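## Task

Scene 2: Same job with this worklist (ID, test, cap colour; some listed samples are absent from TR): T945 ESR lavender; A864 PT/INR light blue; F453 HbA1c lavender; M283 PT/INR light blue; R125 chemistry gold; C652 glucose grey; R251 PT/INR light blue; C256 D-dimer light blue; R215 ammonia lavender; P105 HbA1c lavender; M823 D-dimer light blue; A684 D-dimer light blue; T954 platelets (citrate) light blue; F345 PT/INR light blue; C526 D-dimer light blue; A486 ammonia lavender; P150 HbA1c lavender. Sections: ESR and platelets (citrate) go to HAEM; HbA1c, ammonia, chemistry and glucose go to CHEM; PT/INR and D-dimer go to COAG. HOLD rules, row-A filling from A1 with no gaps after existing tubes, leaving existing tubes in place, racks upright on the bench, tubes unsupported at the end, the open/ajar-cap exception (leave it, finish the rest, press CALL), and finishing by releasing, moving clear and pressing CONTINUE are all as in scene 1.

## Robot and tools

Robot: two arms, left_arm (base near y=+0.226, on the +y side) and right_arm (base near y=-0.228), each with a parallel two-finger gripper and a wrist camera. Scene frame: origin on the table top between the arms, +x out over the table, +z up. Names left/right are arm names, not image sides. Cameras: cam_high, cam_low, cam_left_wrist, cam_right_wrist, all 504x504; calibration (K, distortion, T_world_to_cam) is supplied and may be off by a few degrees and millimetres.

Gripper frame: fingers point along its +z, open/close along its y. end_effector_position is the point between the pads, about 1 cm behind the fingertips. A top-down grasp therefore has the gripper +z pointing down.

Row layout (used by execute_actions and move): 16 numbers, one list for both arms: left_arm x, y, z, qw, qx, qy, qz, opening, then right_arm x, y, z, qw, qx, qy, qz, opening. x,y,z is an absolute target position in metres in the scene frame; the quaternion is absolute orientation, w first. Opening ranges -1 (closed) to +1 (fully open, 0.094 m). Always send both arms; an arm meant to stay still should get its exact last reported pose and its intended opening, and keep resending the same quaternion rather than the drifted reported one.

execute_actions(actions): a list of actions; each action is a table of up to 15 rows, one per 1/30 s step; a shorter table repeats its last row to fill 15 steps (0.5 s). Each step's command is clipped to within 70 mm and 16 degrees of the measured pose, so far targets need several actions. A target more than 0.6 m from the gripper along any of its axes is refused for both arms; if the first action fails this, or anything is malformed, nothing moves. An empty list just returns state and images.

move(target, speed, blocking): target is one 16-number row of absolute poses; both grippers travel straight lines ending together, 0.5 to 10 s. speed is path top speed in m/s, 0.002 to 0.5 (default 0.25); turning limit twice that in rad/s. Opening is applied at the start. Paths ignore obstacles and the other arm; grippers lag and may overshoot speed near full reach. Faster contacts and targets deeper past a contact push harder. blocking=false returns after 0.5 s; then use wait(0) or stop before sending more. The result adds a move: line with the ending (done, off_target, moving, held, fault) and limits (paced = pose clipped, held = a check blocked steps), plus distance from target per gripper.

wait(seconds): 0 to 10, lets the scene run holding commands. stop(): brakes a running move (needs room). zoom_image(camera, region=[x0,y0,x1,y1] pixels, max 504x504): closer look, useful for reading tube IDs, cap colours and fill levels. read_manual(section): licence text only. finished_scene(scene): ends scene 1 or 2 irreversibly and reports success.

Results: state line 'left_arm: … | right_arm: …' with gripper position and quat; Hand target lines show where the controller is driving; grip_measured is finger opening on the command scale (last Joint positions value is metres). 'pose unreachable' means the clearance check altered a command. FAULT and MOTOR HOT / OVER-TEMPERATURE lines report stops; holding loads heats motors (warning 75 °C, stop at 90, arm drops at 100), so don't linger holding tubes.

Grasping: to hold, command an opening roughly 0.03 below grip_measured; a smaller difference grips lighter. Arms tend to end a centimetre or more low, so approach from above and descend slowly. Joint limits: waist -2.618 to 3.054, shoulder 0 to 3.142, elbow 0 to 3.142, wrist pitch and yaw ±1.571, wrist roll ±2.094 rad.

Scene layout: grey transport rack TR holds incoming tubes; section racks HAEM, COAG, CHEM; red HOLD rack; racks are loose. From the arms' side, row A is the front row and position 1 its left end. Operator panel keys left to right as faced: RETRY (white), CONTINUE (green), SKIP (yellow), CALL (blue); push until it latches. A go key press ends the job, so only press CONTINUE (or CALL if a cap is open/ajar) after all tubes are placed and both grippers released and clear.

Avoid: dropping tubes or knocking anything off the table (ends the scene), tipping or shifting racks, disturbing tubes already in section racks, arm-to-arm collisions or hard pressing, and pressing the wrong or an early go key. Loose objects may occasionally be nudged by outside disturbances; recheck before finishing.

Each tool is called after "Call:" in YAML: its name, and indented under it one key for each argument.

## Session

Call:
execute_actions:
  actions: []

Scene clock: 0.00 s.
left_arm: end_effector_position=(+0.4437, +0.3573, +0.3026) grip_measured=+1.000 end_effector_quat_wxyz=(+0.135, -0.031, +0.768, +0.625) | right_arm: end_effector_position=(+0.4055, -0.4640, +0.2817) grip_measured=+1.000 end_effector_quat_wxyz=(+0.703, +0.325, +0.631, +0.055)
Joint positions: left_arm=[-0.152  2.248  2.31  -1.229 -1.371  0.159  0.094] | right_arm=[-0.756  1.373  0.751  0.615 -0.266  0.552  0.094]
Joint velocities: left_arm=[-0.007  0.012 -0.012 -0.051  0.037 -0.007  0.   ] | right_arm=[ 0.007  0.002 -0.007 -0.007 -0.022  0.022  0.   ]
Motor temperatures (°C, as the motors report them): left_arm=[22 30 26 20 20 22] | right_arm=[21 24 27 30 20 22]
Hand target (left_arm): +0.440, +0.358, +0.316; +0.146, -0.044, +0.762, +0.629
Hand target (right_arm): +0.405, -0.464, +0.283; +0.702, +0.324, +0.632, +0.053
camera_calibration (this result's frames):
cam_left_wrist: T_world_to_cam=[[0.38355, -0.301673, -0.872859, 0.20174], [-0.903489, -0.318356, -0.286981, 0.636383], [-0.191305, 0.898689, -0.394664, -0.0272405], [0, 0, 0, 1]] pos_world=[0.492376, 0.287936, 0.347969]
cam_right_wrist: T_world_to_cam=[[-0.271774, -0.67364, -0.687276, -0.0105314], [-0.405275, 0.727855, -0.553154, 0.678656], [0.872864, 0.128203, -0.470822, -0.0563858], [0, 0, 0, 1]] pos_world=[0.321398, -0.493829, 0.341616]

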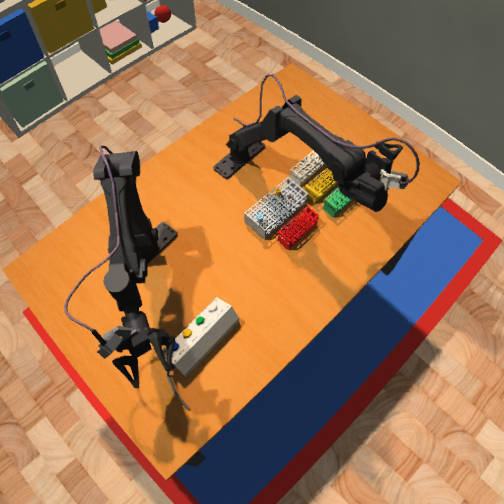

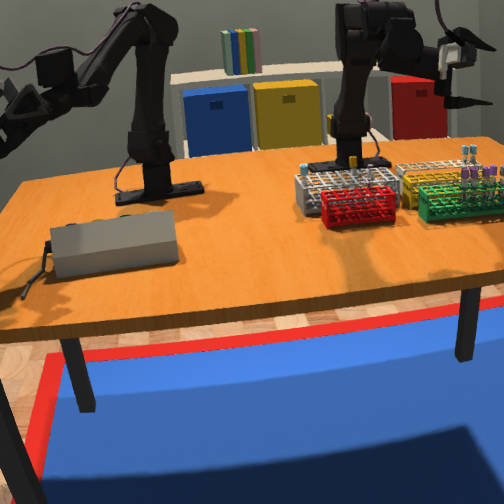

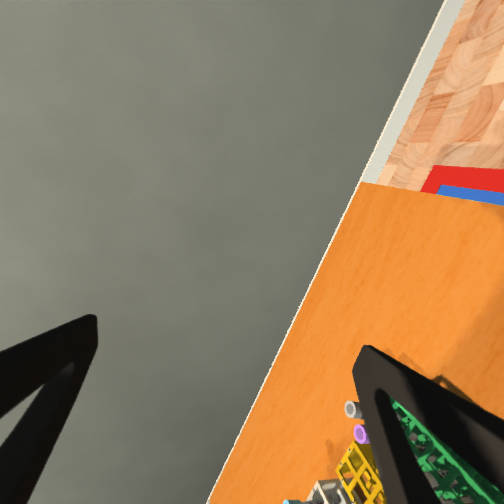

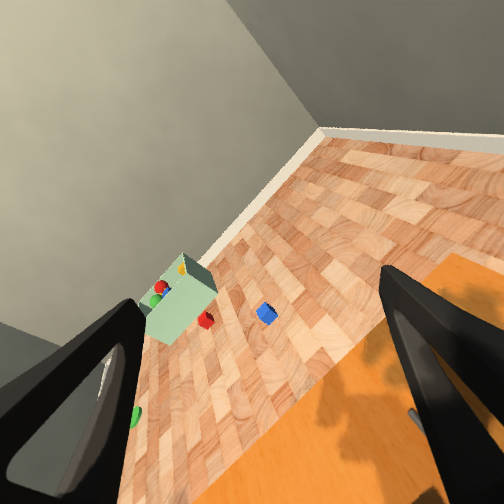

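Call:
zoom_image:
  camera: "cam_low"
  region: [280, 130, 504, 240]

Call:
zoom_image:
  camera: "cam_high"
  region: [230, 140, 390, 260]

Region (280, 130, 504, 240) of cam_low's 504x504 image, scaled by 2.250, with more detail than that image has; it fills the top 248 rows of this view, and the rest is white.

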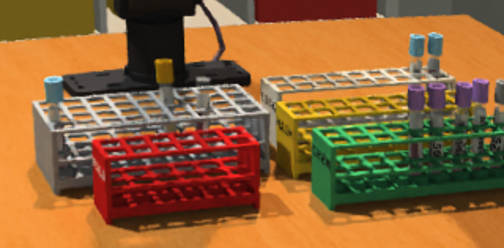

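Region (230, 140, 390, 260) of cam_high's 504x504 image, scaled by 3.150, with more detail than that image has; it fills the top 378 rows of this view, and the rest is white.

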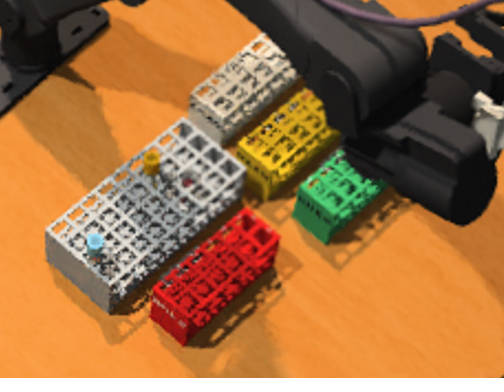

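Call:
move:
  target: [0.22,0.16,0.26,0.216,0,0.976,0,1, 0.4055,-0.464,0.2817,0.703,0.325,0.631,0.055,1]
  speed: 0.3

Scene clock: 23.43 s.
left_arm: end_effector_position=(+0.2195, +0.1638, +0.2558) grip_measured=+1.000 end_effector_quat_wxyz=(+0.197, -0.002, +0.980, +0.010) | right_arm: end_effector_position=(+0.4055, -0.4640, +0.2820) grip_measured=+1.000 end_effector_quat_wxyz=(+0.703, +0.325, +0.630, +0.055)
Joint positions: left_arm=[-0.4    1.3    1.523 -1.426 -0.15  -0.318  0.094] | right_arm=[-0.756  1.373  0.751  0.616 -0.266  0.552  0.094]
Joint velocities: left_arm=[ 0.002 -0.022 -0.002 -0.007 -0.037 -0.007  0.   ] | right_arm=[ 0.002 -0.012  0.007 -0.095 -0.066  0.007  0.   ]
Motor temperatures (°C, as the motors report them): left_arm=[22 40 29 21 21 22] | right_arm=[21 26 30 34 20 22]
Hand target (left_arm): +0.218, +0.160, +0.261; +0.213, -0.001, +0.977, -0.001
Hand target (right_arm): +0.405, -0.464, +0.282; +0.703, +0.325, +0.631, +0.055
Off the commanded pose (left_arm): 0.006 m, 3 deg.
Off the commanded pose (right_arm): 0.000 m, 0 deg.
move: off_target (left_arm)
camera_calibration (this result's frames):
cam_left_wrist: T_world_to_cam=[[0.158384, -0.980332, 0.117748, 0.0956557], [-0.987345, -0.156281, 0.0269423, 0.270388], [-0.00801063, -0.120525, -0.992678, 0.364996], [0, 0, 0, 1]] pos_world=[0.254739, 0.180022, 0.343775]
cam_right_wrist: T_world_to_cam=[[-0.271154, -0.674125, -0.687045, -0.010882], [-0.404776, 0.727465, -0.554032, 0.678675], [0.873288, 0.127872, -0.470125, -0.0567789], [0, 0, 0, 1]] pos_world=[0.321345, -0.493788, 0.341838]

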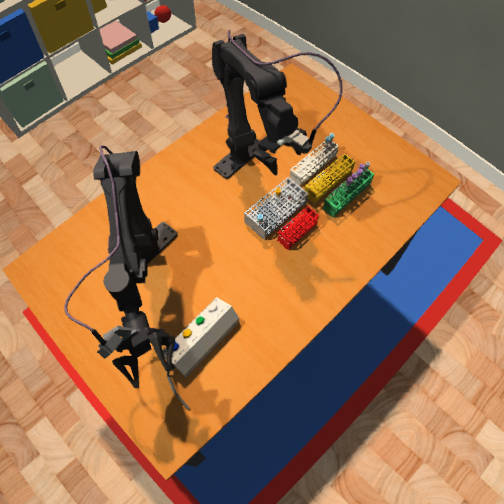

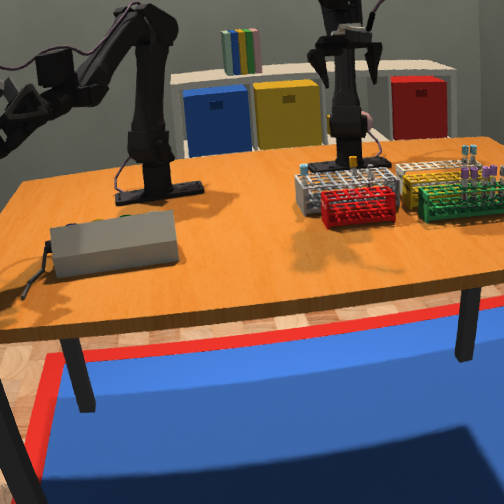

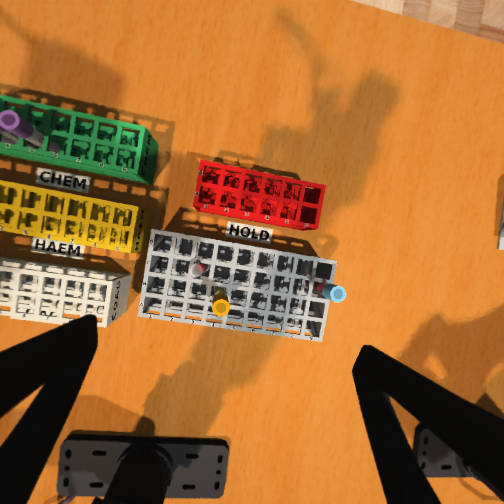

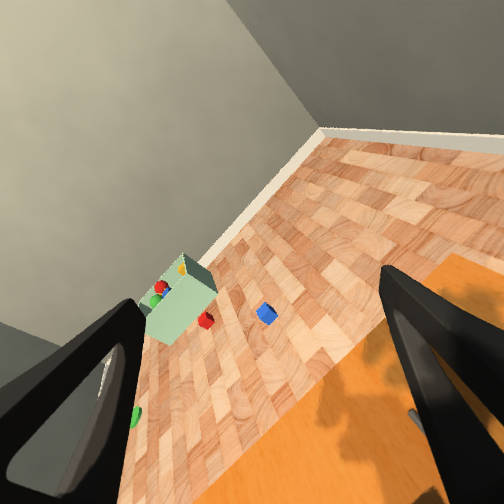

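Call:
zoom_image:
  camera: "cam_left_wrist"
  region: [130, 210, 360, 350]

Call:
zoom_image:
  camera: "cam_low"
  region: [285, 145, 405, 215]

Call:
zoom_image:
  camera: "cam_high"
  region: [280, 125, 390, 225]

Region (130, 210, 360, 350) of cam_left_wrist's 504x504 image, scaled by 2.191, with more detail than that image has; it fills the top 307 rows of this view, and the rest is white.

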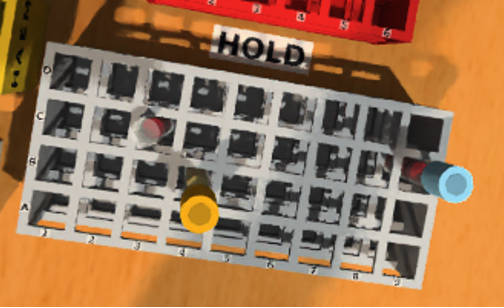

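Region (285, 145, 405, 215) of cam_low's 504x504 image, scaled by 4.200, with more detail than that image has; it fills the top 294 rows of this view, and the rest is white.

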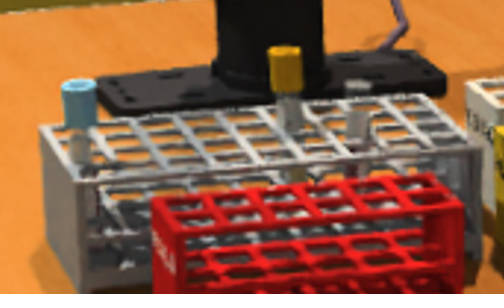

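Region (280, 125, 390, 225) of cam_high's 504x504 image, scaled by 4.582, with more detail than that image has; it fills the top 458 rows of this view, and the rest is white.

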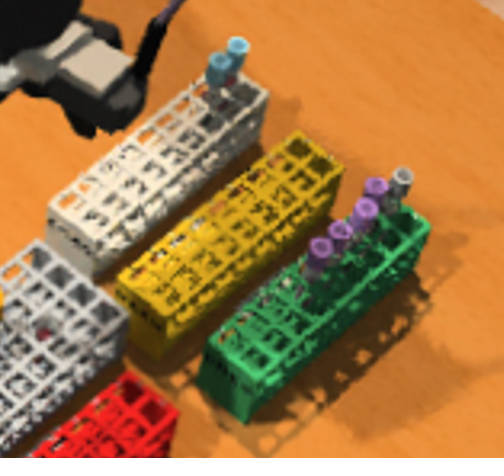

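Call:
move:
  target: [0.203,0.17,0.165,0,0,1,0,-0.3, 0.4055,-0.464,0.2817,0.703,0.325,0.631,0.055,1]
  speed: 0.2

Scene clock: 50.53 s.
left_arm: end_effector_position=(+0.2062, +0.1681, +0.1671) grip_measured=-0.297 end_effector_quat_wxyz=(+0.012, -0.001, +1.000, +0.002) | right_arm: end_effector_position=(+0.4055, -0.4640, +0.2820) grip_measured=+1.000 end_effector_quat_wxyz=(+0.703, +0.325, +0.630, +0.055)
Joint positions: left_arm=[-0.303  1.479  1.373 -1.443 -0.01  -0.246  0.033] | right_arm=[-0.756  1.373  0.751  0.616 -0.266  0.552  0.094]
Joint velocities: left_arm=[ 0.002 -0.007 -0.022  0.022  0.095 -0.007 -0.   ] | right_arm=[ 0.002  0.002 -0.002  0.022  0.007  0.037  0.   ]
Motor temperatures (°C, as the motors report them): left_arm=[22 34 29 21 20 22] | right_arm=[21 26 31 36 20 22]
Hand target (left_arm): +0.203, +0.170, +0.165; +0.001, -0.002, +1.000, +0.000
Hand target (right_arm): +0.405, -0.464, +0.282; +0.703, +0.325, +0.631, +0.055
Off the commanded pose (left_arm): 0.004 m, 1 deg.
Off the commanded pose (right_arm): 0.000 m, 0 deg.
move: done
camera_calibration (this result's frames):
cam_left_wrist: T_world_to_cam=[[0.191087, -0.979135, 0.0691459, 0.113605], [-0.91019, -0.150378, 0.385928, 0.183396], [-0.367477, -0.136682, -0.919934, 0.34202], [0, 0, 0, 1]] pos_world=[0.270901, 0.185561, 0.236003]
cam_right_wrist: T_world_to_cam=[[-0.271154, -0.674125, -0.687045, -0.010882], [-0.404776, 0.727465, -0.554032, 0.678675], [0.873288, 0.127872, -0.470125, -0.0567789], [0, 0, 0, 1]] pos_world=[0.321345, -0.493788, 0.341838]

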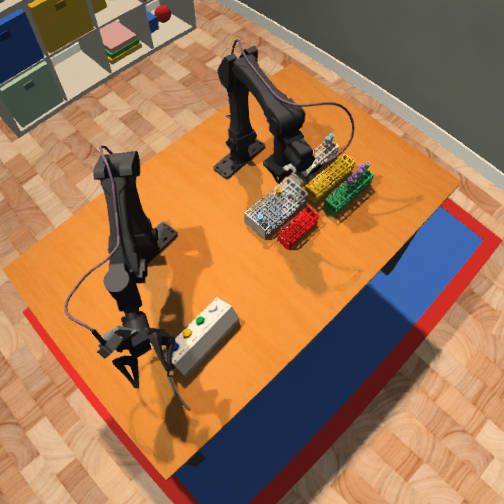

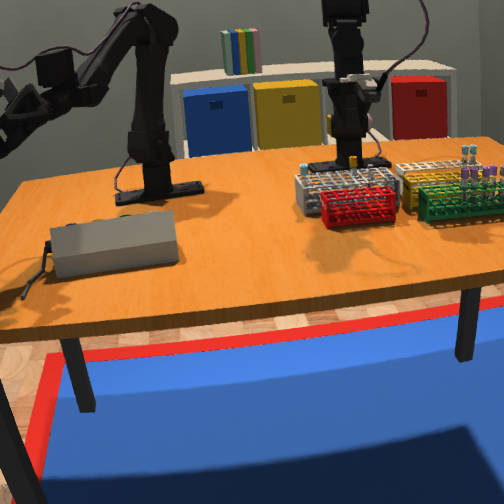

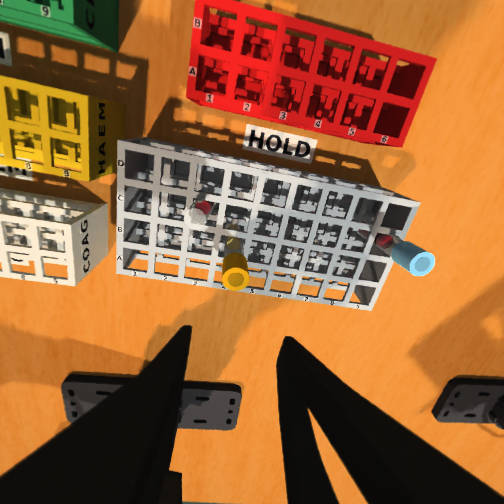

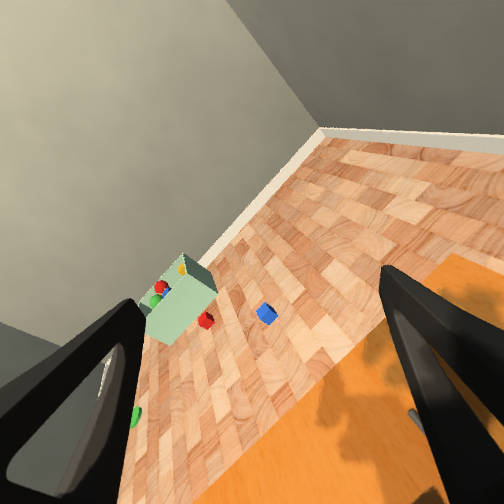

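Call:
zoom_image:
  camera: "cam_left_wrist"
  region: [170, 180, 300, 310]

Call:
zoom_image:
  camera: "cam_left_wrist"
  region: [340, 190, 450, 300]

Call:
zoom_image:
  camera: "cam_low"
  region: [325, 130, 395, 200]

Region (170, 180, 300, 310) of cam_left_wrist's 504x504 image, scaled by 3.877, with more detail than that image has.

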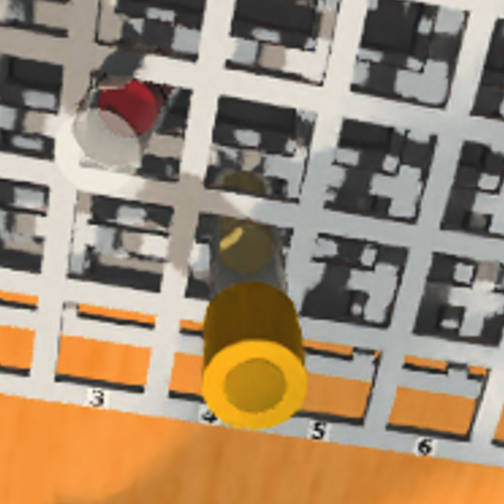

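Region (340, 190, 450, 300) of cam_left_wrist's 504x504 image, scaled by 4.582, with more detail than that image has.

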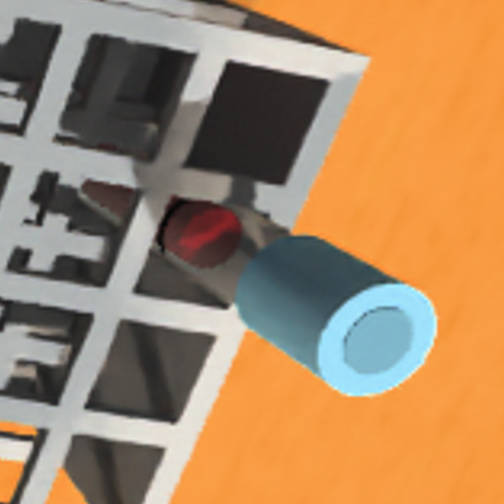

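Region (325, 130, 395, 200) of cam_low's 504x504 image, scaled by 7.200, with more detail than that image has.

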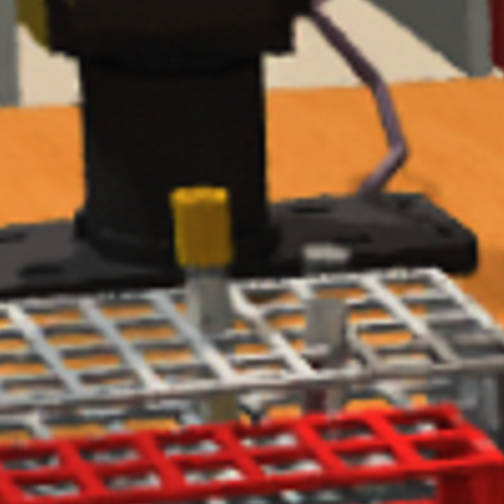

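Call:
move:
  target: [0.198,0.171,0.125,0,0.707,0.707,0,-0.3, 0.4055,-0.464,0.2817,0.703,0.325,0.631,0.055,1]
  speed: 0.4

Scene clock: 82.40 s.
left_arm: end_effector_position=(+0.1968, +0.1702, +0.1228) grip_measured=-0.297 end_effector_quat_wxyz=(-0.013, +0.707, +0.707, -0.003) | right_arm: end_effector_position=(+0.4055, -0.4640, +0.2820) grip_measured=+1.000 end_effector_quat_wxyz=(+0.703, +0.325, +0.630, +0.055)
Joint positions: left_arm=[-0.303  1.479  1.198 -1.314 -0.009  1.327  0.033] | right_arm=[-0.756  1.373  0.751  0.616 -0.266  0.552  0.094]
Joint velocities: left_arm=[ 0.017 -0.017  0.007 -0.022  0.007 -0.022 -0.001] | right_arm=[ 0.002 -0.002 -0.012 -0.022 -0.066 -0.066  0.   ]
Motor temperatures (°C, as the motors report them): left_arm=[22 32 29 21 20 22] | right_arm=[21 26 31 37 20 21]
Hand target (left_arm): +0.198, +0.171, +0.125; -0.000, +0.707, +0.707, +0.000
Hand target (right_arm): +0.405, -0.464, +0.282; +0.703, +0.325, +0.631, +0.055
Off the commanded pose (left_arm): 0.003 m, 1 deg.
Off the commanded pose (right_arm): 0.000 m, 0 deg.
move: done
camera_calibration (this result's frames):
cam_left_wrist: T_world_to_cam=[[-0.977605, -0.191694, 0.0868376, 0.214307], [-0.137718, 0.894762, 0.424776, -0.142442], [-0.159126, 0.403305, -0.901124, 0.162941], [0, 0, 0, 1]] pos_world=[0.215819, 0.102818, 0.188726]
cam_right_wrist: T_world_to_cam=[[-0.271154, -0.674125, -0.687045, -0.010882], [-0.404776, 0.727465, -0.554032, 0.678675], [0.873288, 0.127872, -0.470125, -0.0567789], [0, 0, 0, 1]] pos_world=[0.321345, -0.493788, 0.341838]

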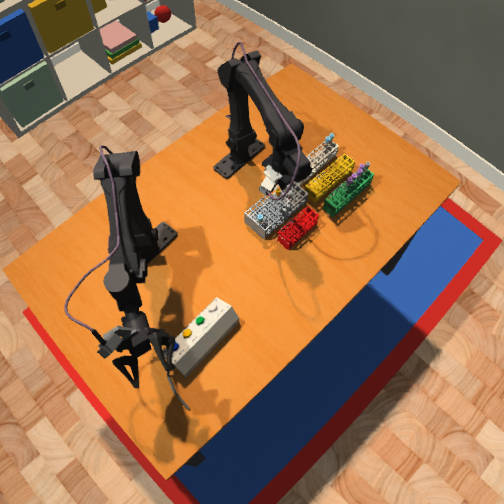

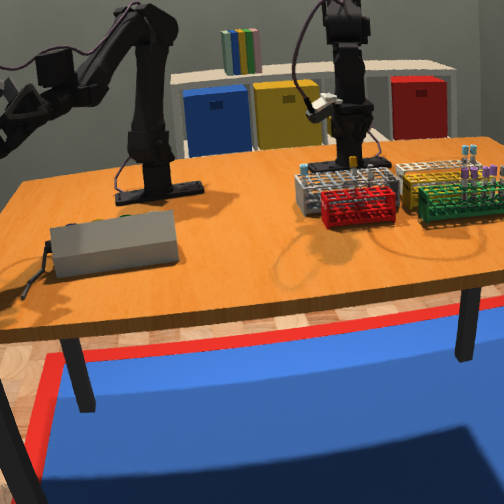

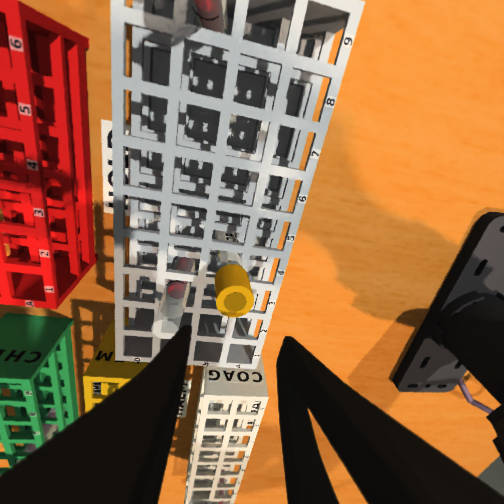

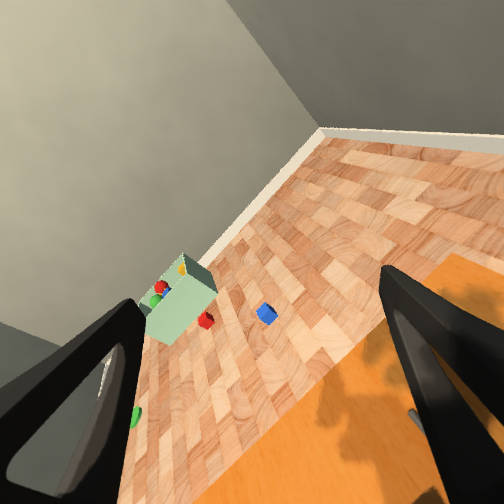

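Call:
zoom_image:
  camera: "cam_left_wrist"
  region: [150, 210, 300, 360]

Region (150, 210, 300, 360) of cam_left_wrist's 504x504 image, scaled by 3.360, with more detail than that image has.

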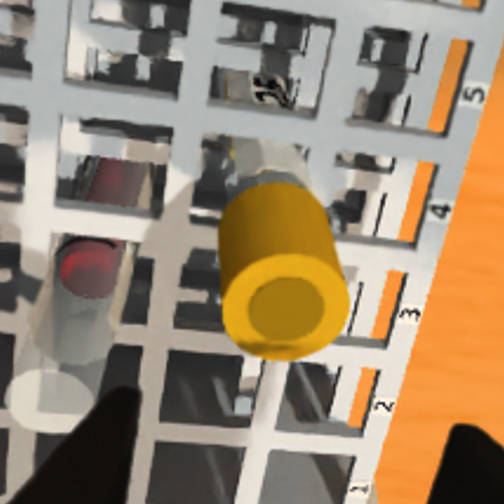

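Call:
move:
  target: [0.199,0.164,0.112,0,0.707,0.707,0,-0.42, 0.4055,-0.464,0.2817,0.703,0.325,0.631,0.055,1]
  speed: 0.05

Scene clock: 97.93 s.
left_arm: end_effector_position=(+0.1986, +0.1697, +0.1126) grip_measured=-0.417 end_effector_quat_wxyz=(-0.008, +0.704, +0.710, +0.000) | right_arm: end_effector_position=(+0.4055, -0.4640, +0.2820) grip_measured=+1.000 end_effector_quat_wxyz=(+0.703, +0.325, +0.630, +0.055)
Joint positions: left_arm=[-0.303  1.479  1.157 -1.263 -0.009  1.319  0.027] | right_arm=[-0.756  1.373  0.751  0.616 -0.266  0.552  0.094]
Joint velocities: left_arm=[ 0.007  0.012 -0.012 -0.037 -0.007 -0.007 -0.001] | right_arm=[ 0.007  0.007  0.007 -0.037  0.022 -0.007  0.   ]
Motor temperatures (°C, as the motors report them): left_arm=[22 33 29 20 20 22] | right_arm=[21 26 31 38 20 21]
Hand target (left_arm): +0.199, +0.164, +0.112; -0.000, +0.707, +0.707, -0.000
Hand target (right_arm): +0.405, -0.464, +0.282; +0.703, +0.325, +0.631, +0.055
Off the commanded pose (left_arm): 0.006 m, 1 deg.
Off the commanded pose (right_arm): 0.000 m, 0 deg.
move: done
camera_calibration (this result's frames):
cam_left_wrist: T_world_to_cam=[[-0.976869, -0.199328, 0.0774263, 0.219154], [-0.149157, 0.894608, 0.421223, -0.13472], [-0.153228, 0.399931, -0.903646, 0.153894], [0, 0, 0, 1]] pos_world=[0.217571, 0.102658, 0.178844]
cam_right_wrist: T_world_to_cam=[[-0.271154, -0.674125, -0.687045, -0.010882], [-0.404776, 0.727465, -0.554032, 0.678675], [0.873288, 0.127872, -0.470125, -0.0567789], [0, 0, 0, 1]] pos_world=[0.321345, -0.493788, 0.341838]

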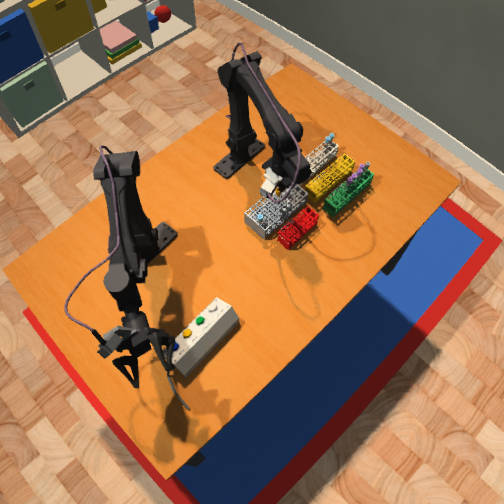

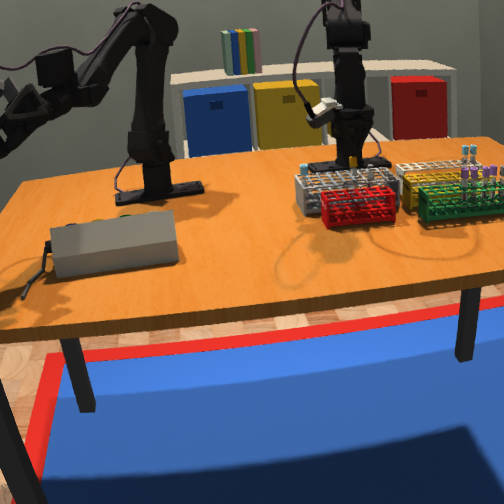

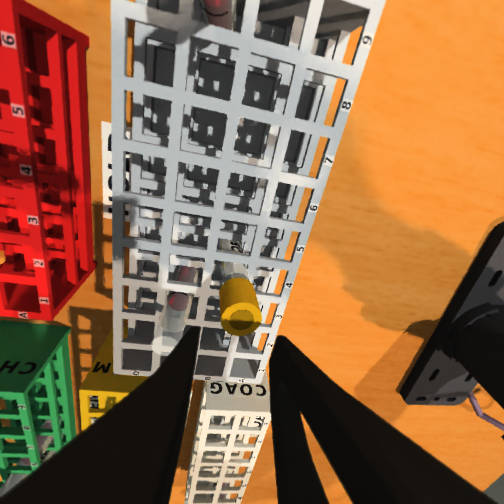

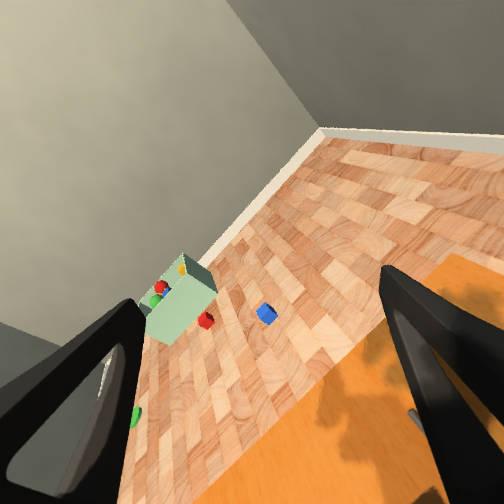

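Call:
move:
  target: [0.199,0.161,0.089,0,0.707,0.707,0,-0.42, 0.4055,-0.464,0.2817,0.703,0.325,0.631,0.055,1]
  speed: 0.04

Scene clock: 102.50 s.
left_arm: end_effector_position=(+0.1987, +0.1658, +0.0927) grip_measured=-0.417 end_effector_quat_wxyz=(-0.002, +0.706, +0.709, +0.004) | right_arm: end_effector_position=(+0.4055, -0.4640, +0.2820) grip_measured=+1.000 end_effector_quat_wxyz=(+0.703, +0.325, +0.630, +0.055)
Joint positions: left_arm=[-0.318  1.479  1.078 -1.17  -0.009  1.307  0.027] | right_arm=[-0.756  1.373  0.751  0.616 -0.266  0.552  0.094]
Joint velocities: left_arm=[ 0.007 -0.012  0.017 -0.007 -0.022 -0.037 -0.001] | right_arm=[-0.012  0.002  0.002  0.051  0.022  0.051  0.   ]
Motor temperatures (°C, as the motors report them): left_arm=[22 32 29 20 20 22] | right_arm=[21 26 31 38 20 21]
Hand target (left_arm): +0.199, +0.161, +0.089; -0.000, +0.707, +0.707, -0.000
Hand target (right_arm): +0.405, -0.464, +0.282; +0.703, +0.325, +0.631, +0.055
Off the commanded pose (left_arm): 0.006 m, 1 deg.
Off the commanded pose (right_arm): 0.000 m, 0 deg.
move: done
camera_calibration (this result's frames):
cam_left_wrist: T_world_to_cam=[[-0.978578, -0.195359, 0.0649656, 0.220799], [-0.15136, 0.896588, 0.416197, -0.122221], [-0.139555, 0.397448, -0.90695, 0.135511], [0, 0, 0, 1]] pos_world=[0.216481, 0.0988586, 0.159425]
cam_right_wrist: T_world_to_cam=[[-0.271154, -0.674125, -0.687045, -0.010882], [-0.404776, 0.727465, -0.554032, 0.678675], [0.873288, 0.127872, -0.470125, -0.0567789], [0, 0, 0, 1]] pos_world=[0.321345, -0.493788, 0.341838]

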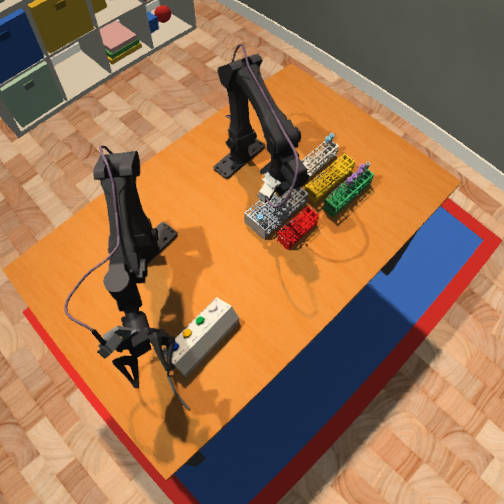

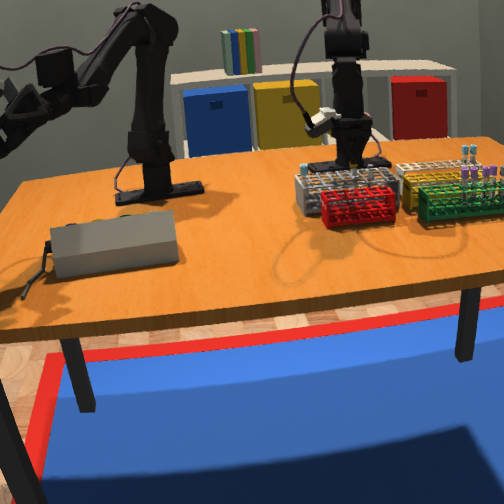

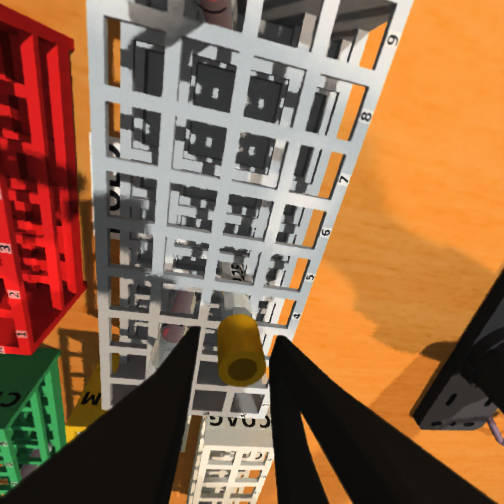

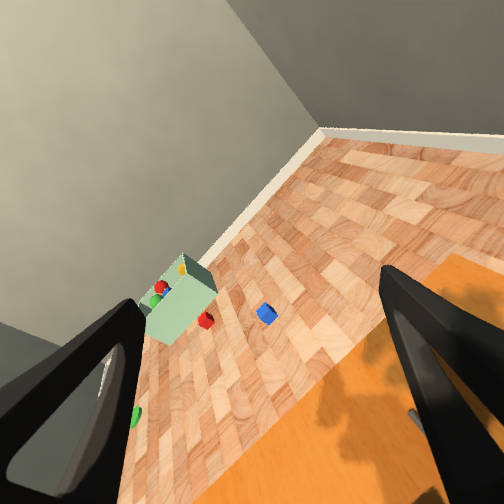

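A bit lower, then close.

Call:
execute_actions:
  actions:
    - [[0.200,0.162,0.087,0,0.707,0.707,0,-0.42, 0.4055,-0.464,0.2817,0.703,0.325,0.631,0.055,1],[0.200,0.162,0.086,0,0.707,0.707,0,-0.42, 0.4055,-0.464,0.2817,0.703,0.325,0.631,0.055,1],[0.200,0.162,0.085,0,0.707,0.707,0,-0.42, 0.4055,-0.464,0.2817,0.703,0.325,0.631,0.055,1],[0.200,0.162,0.084,0,0.707,0.707,0,-0.42, 0.4055,-0.464,0.2817,0.703,0.325,0.631,0.055,1]]
    - [[0.200,0.162,0.084,0,0.707,0.707,0,-0.5, 0.4055,-0.464,0.2817,0.703,0.325,0.631,0.055,1],[0.200,0.162,0.084,0,0.707,0.707,0,-0.55, 0.4055,-0.464,0.2817,0.703,0.325,0.631,0.055,1],[0.200,0.162,0.084,0,0.707,0.707,0,-0.6, 0.4055,-0.464,0.2817,0.703,0.325,0.631,0.055,1],[0.200,0.162,0.084,0,0.707,0.707,0,-0.63, 0.4055,-0.464,0.2817,0.703,0.325,0.631,0.055,1],[0.200,0.162,0.084,0,0.707,0.707,0,-0.66, 0.4055,-0.464,0.2817,0.703,0.325,0.631,0.055,1],[0.200,0.162,0.084,0,0.707,0.707,0,-0.68, 0.4055,-0.464,0.2817,0.703,0.325,0.631,0.055,1],[0.200,0.162,0.084,0,0.707,0.707,0,-0.70, 0.4055,-0.464,0.2817,0.703,0.325,0.631,0.055,1],[0.200,0.162,0.084,0,0.707,0.707,0,-0.72, 0.4055,-0.464,0.2817,0.703,0.325,0.631,0.055,1]]

Scene clock: 115.33 s.
left_arm: end_effector_position=(+0.1999, +0.1655, +0.0890) grip_measured=-0.702 end_effector_quat_wxyz=(+0.001, +0.706, +0.709, +0.006) | right_arm: end_effector_position=(+0.4055, -0.4640, +0.2820) grip_measured=+1.000 end_effector_quat_wxyz=(+0.703, +0.325, +0.630, +0.055)
Joint positions: left_arm=[-0.318  1.479  1.063 -1.148 -0.009  1.307  0.014] | right_arm=[-0.756  1.373  0.751  0.616 -0.266  0.552  0.094]
Joint velocities: left_arm=[ 0.012 -0.017 -0.007  0.007 -0.11   0.051 -0.001] | right_arm=[ 0.007 -0.002  0.002 -0.037  0.007 -0.066  0.   ]
Motor temperatures (°C, as the motors report them): left_arm=[22 32 29 20 20 22] | right_arm=[21 26 31 38 20 21]
Hand target (left_arm): +0.200, +0.162, +0.084; -0.000, +0.707, +0.707, -0.000
Hand target (right_arm): +0.405, -0.464, +0.282; +0.703, +0.325, +0.631, +0.055
Off the commanded pose (left_arm): 0.006 m, 1 deg.
Off the commanded pose (right_arm): 0.000 m, 0 deg.
camera_calibration (this result's frames):
cam_left_wrist: T_world_to_cam=[[-0.978957, -0.195612, 0.0581277, 0.222903], [-0.154762, 0.897342, 0.413312, -0.119394], [-0.133009, 0.395618, -0.908732, 0.131613], [0, 0, 0, 1]] pos_world=[0.21724, 0.0986708, 0.155991]
cam_right_wrist: T_world_to_cam=[[-0.271154, -0.674125, -0.687045, -0.010882], [-0.404776, 0.727465, -0.554032, 0.678675], [0.873288, 0.127872, -0.470125, -0.0567789], [0, 0, 0, 1]] pos_world=[0.321345, -0.493788, 0.341838]

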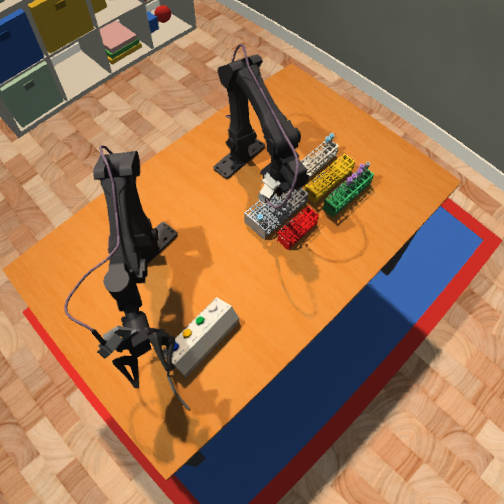

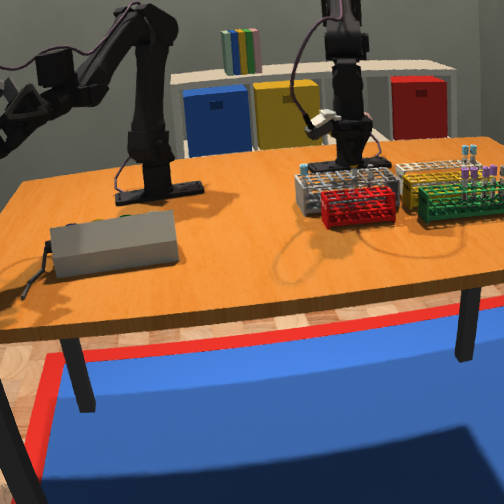

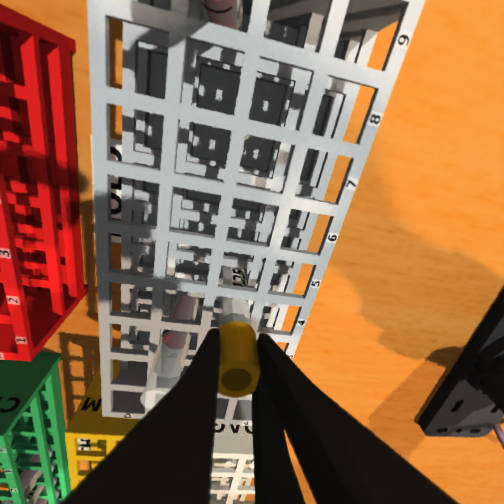

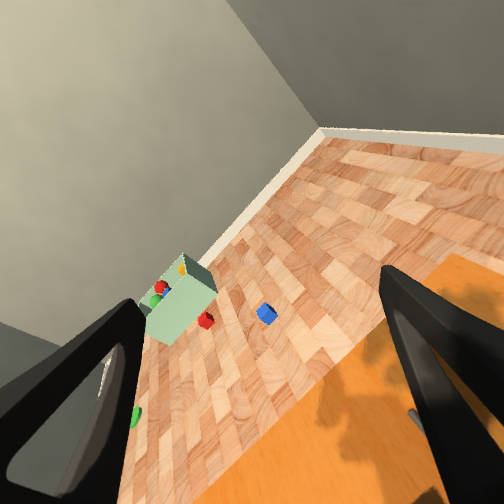

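Call:
move:
  target: [0.206,0.164,0.175,0,0.707,0.707,0,-0.72, 0.4055,-0.464,0.2817,0.703,0.325,0.631,0.055,1]
  speed: 0.06

Call:
zoom_image:
  camera: "cam_left_wrist"
  region: [185, 230, 285, 330]

Scene clock: 121.70 s.
left_arm: end_effector_position=(+0.2047, +0.1642, +0.1709) grip_measured=-0.702 end_effector_quat_wxyz=(-0.000, +0.707, +0.707, +0.005) | right_arm: end_effector_position=(+0.4055, -0.4640, +0.2820) grip_measured=+1.000 end_effector_quat_wxyz=(+0.703, +0.325, +0.630, +0.055)
Joint positions: left_arm=[-0.318  1.496  1.405 -1.476 -0.009  1.311  0.014] | right_arm=[-0.756  1.373  0.751  0.616 -0.266  0.552  0.094]
Joint velocities: left_arm=[-0.002 -0.012  0.007  0.037  0.037 -0.022 -0.001] | right_arm=[-0.012 -0.002  0.002 -0.022 -0.051 -0.007  0.   ]
Motor temperatures (°C, as the motors report them): left_arm=[22 31 29 20 20 22] | right_arm=[21 26 31 38 20 21]
Hand target (left_arm): +0.206, +0.164, +0.175; +0.000, +0.707, +0.707, +0.000
Hand target (right_arm): +0.405, -0.464, +0.282; +0.703, +0.325, +0.631, +0.055
Off the commanded pose (left_arm): 0.004 m, 1 deg.
Off the commanded pose (right_arm): 0.000 m, 0 deg.
move: done
camera_calibration (this result's frames):
cam_left_wrist: T_world_to_cam=[[-0.979446, -0.192298, 0.0608828, 0.221647], [-0.15045, 0.897531, 0.414491, -0.152487], [-0.13435, 0.396812, -0.908014, 0.20713], [0, 0, 0, 1]] pos_world=[0.221977, 0.0972925, 0.237788]
cam_right_wrist: T_world_to_cam=[[-0.271154, -0.674125, -0.687045, -0.010882], [-0.404776, 0.727465, -0.554032, 0.678675], [0.873288, 0.127872, -0.470125, -0.0567789], [0, 0, 0, 1]] pos_world=[0.321345, -0.493788, 0.341838]

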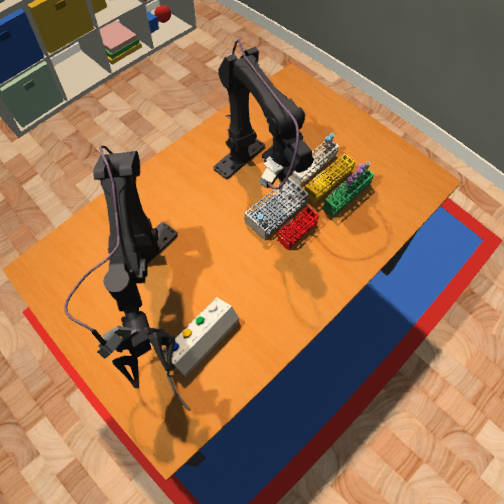

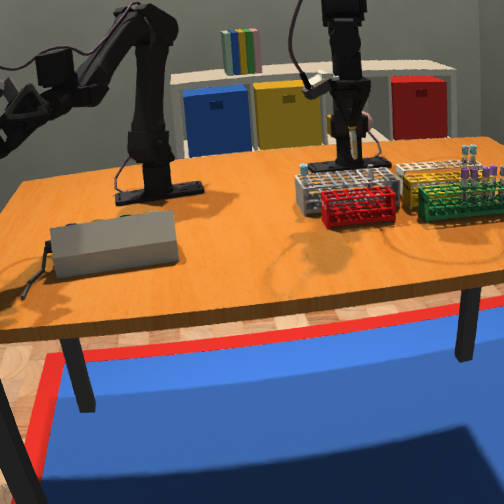

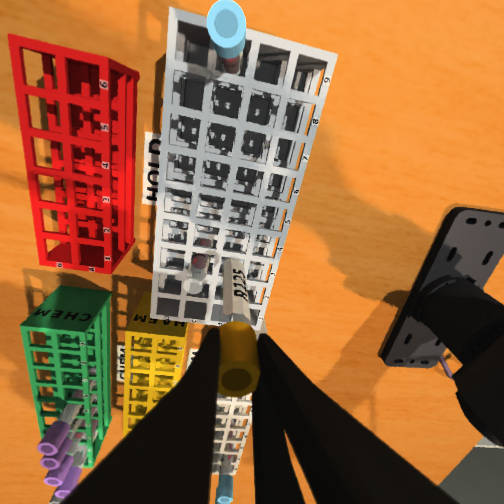

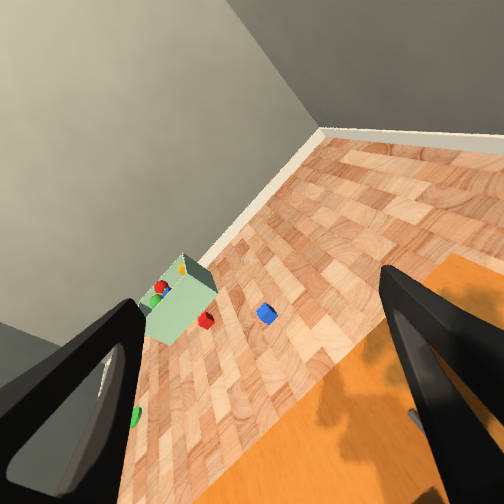

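Region (185, 230, 285, 330) of cam_left_wrist's 504x504 image, scaled by 5.040, with more detail than that image has.

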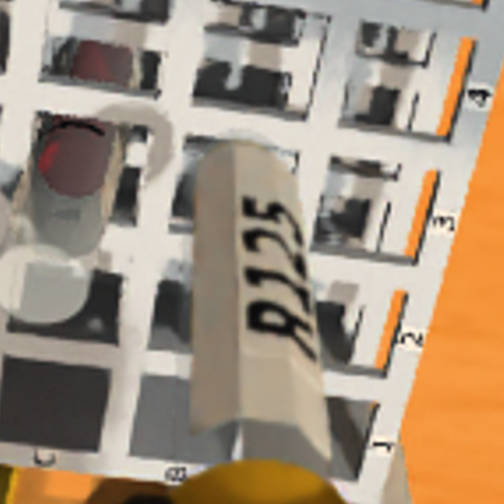

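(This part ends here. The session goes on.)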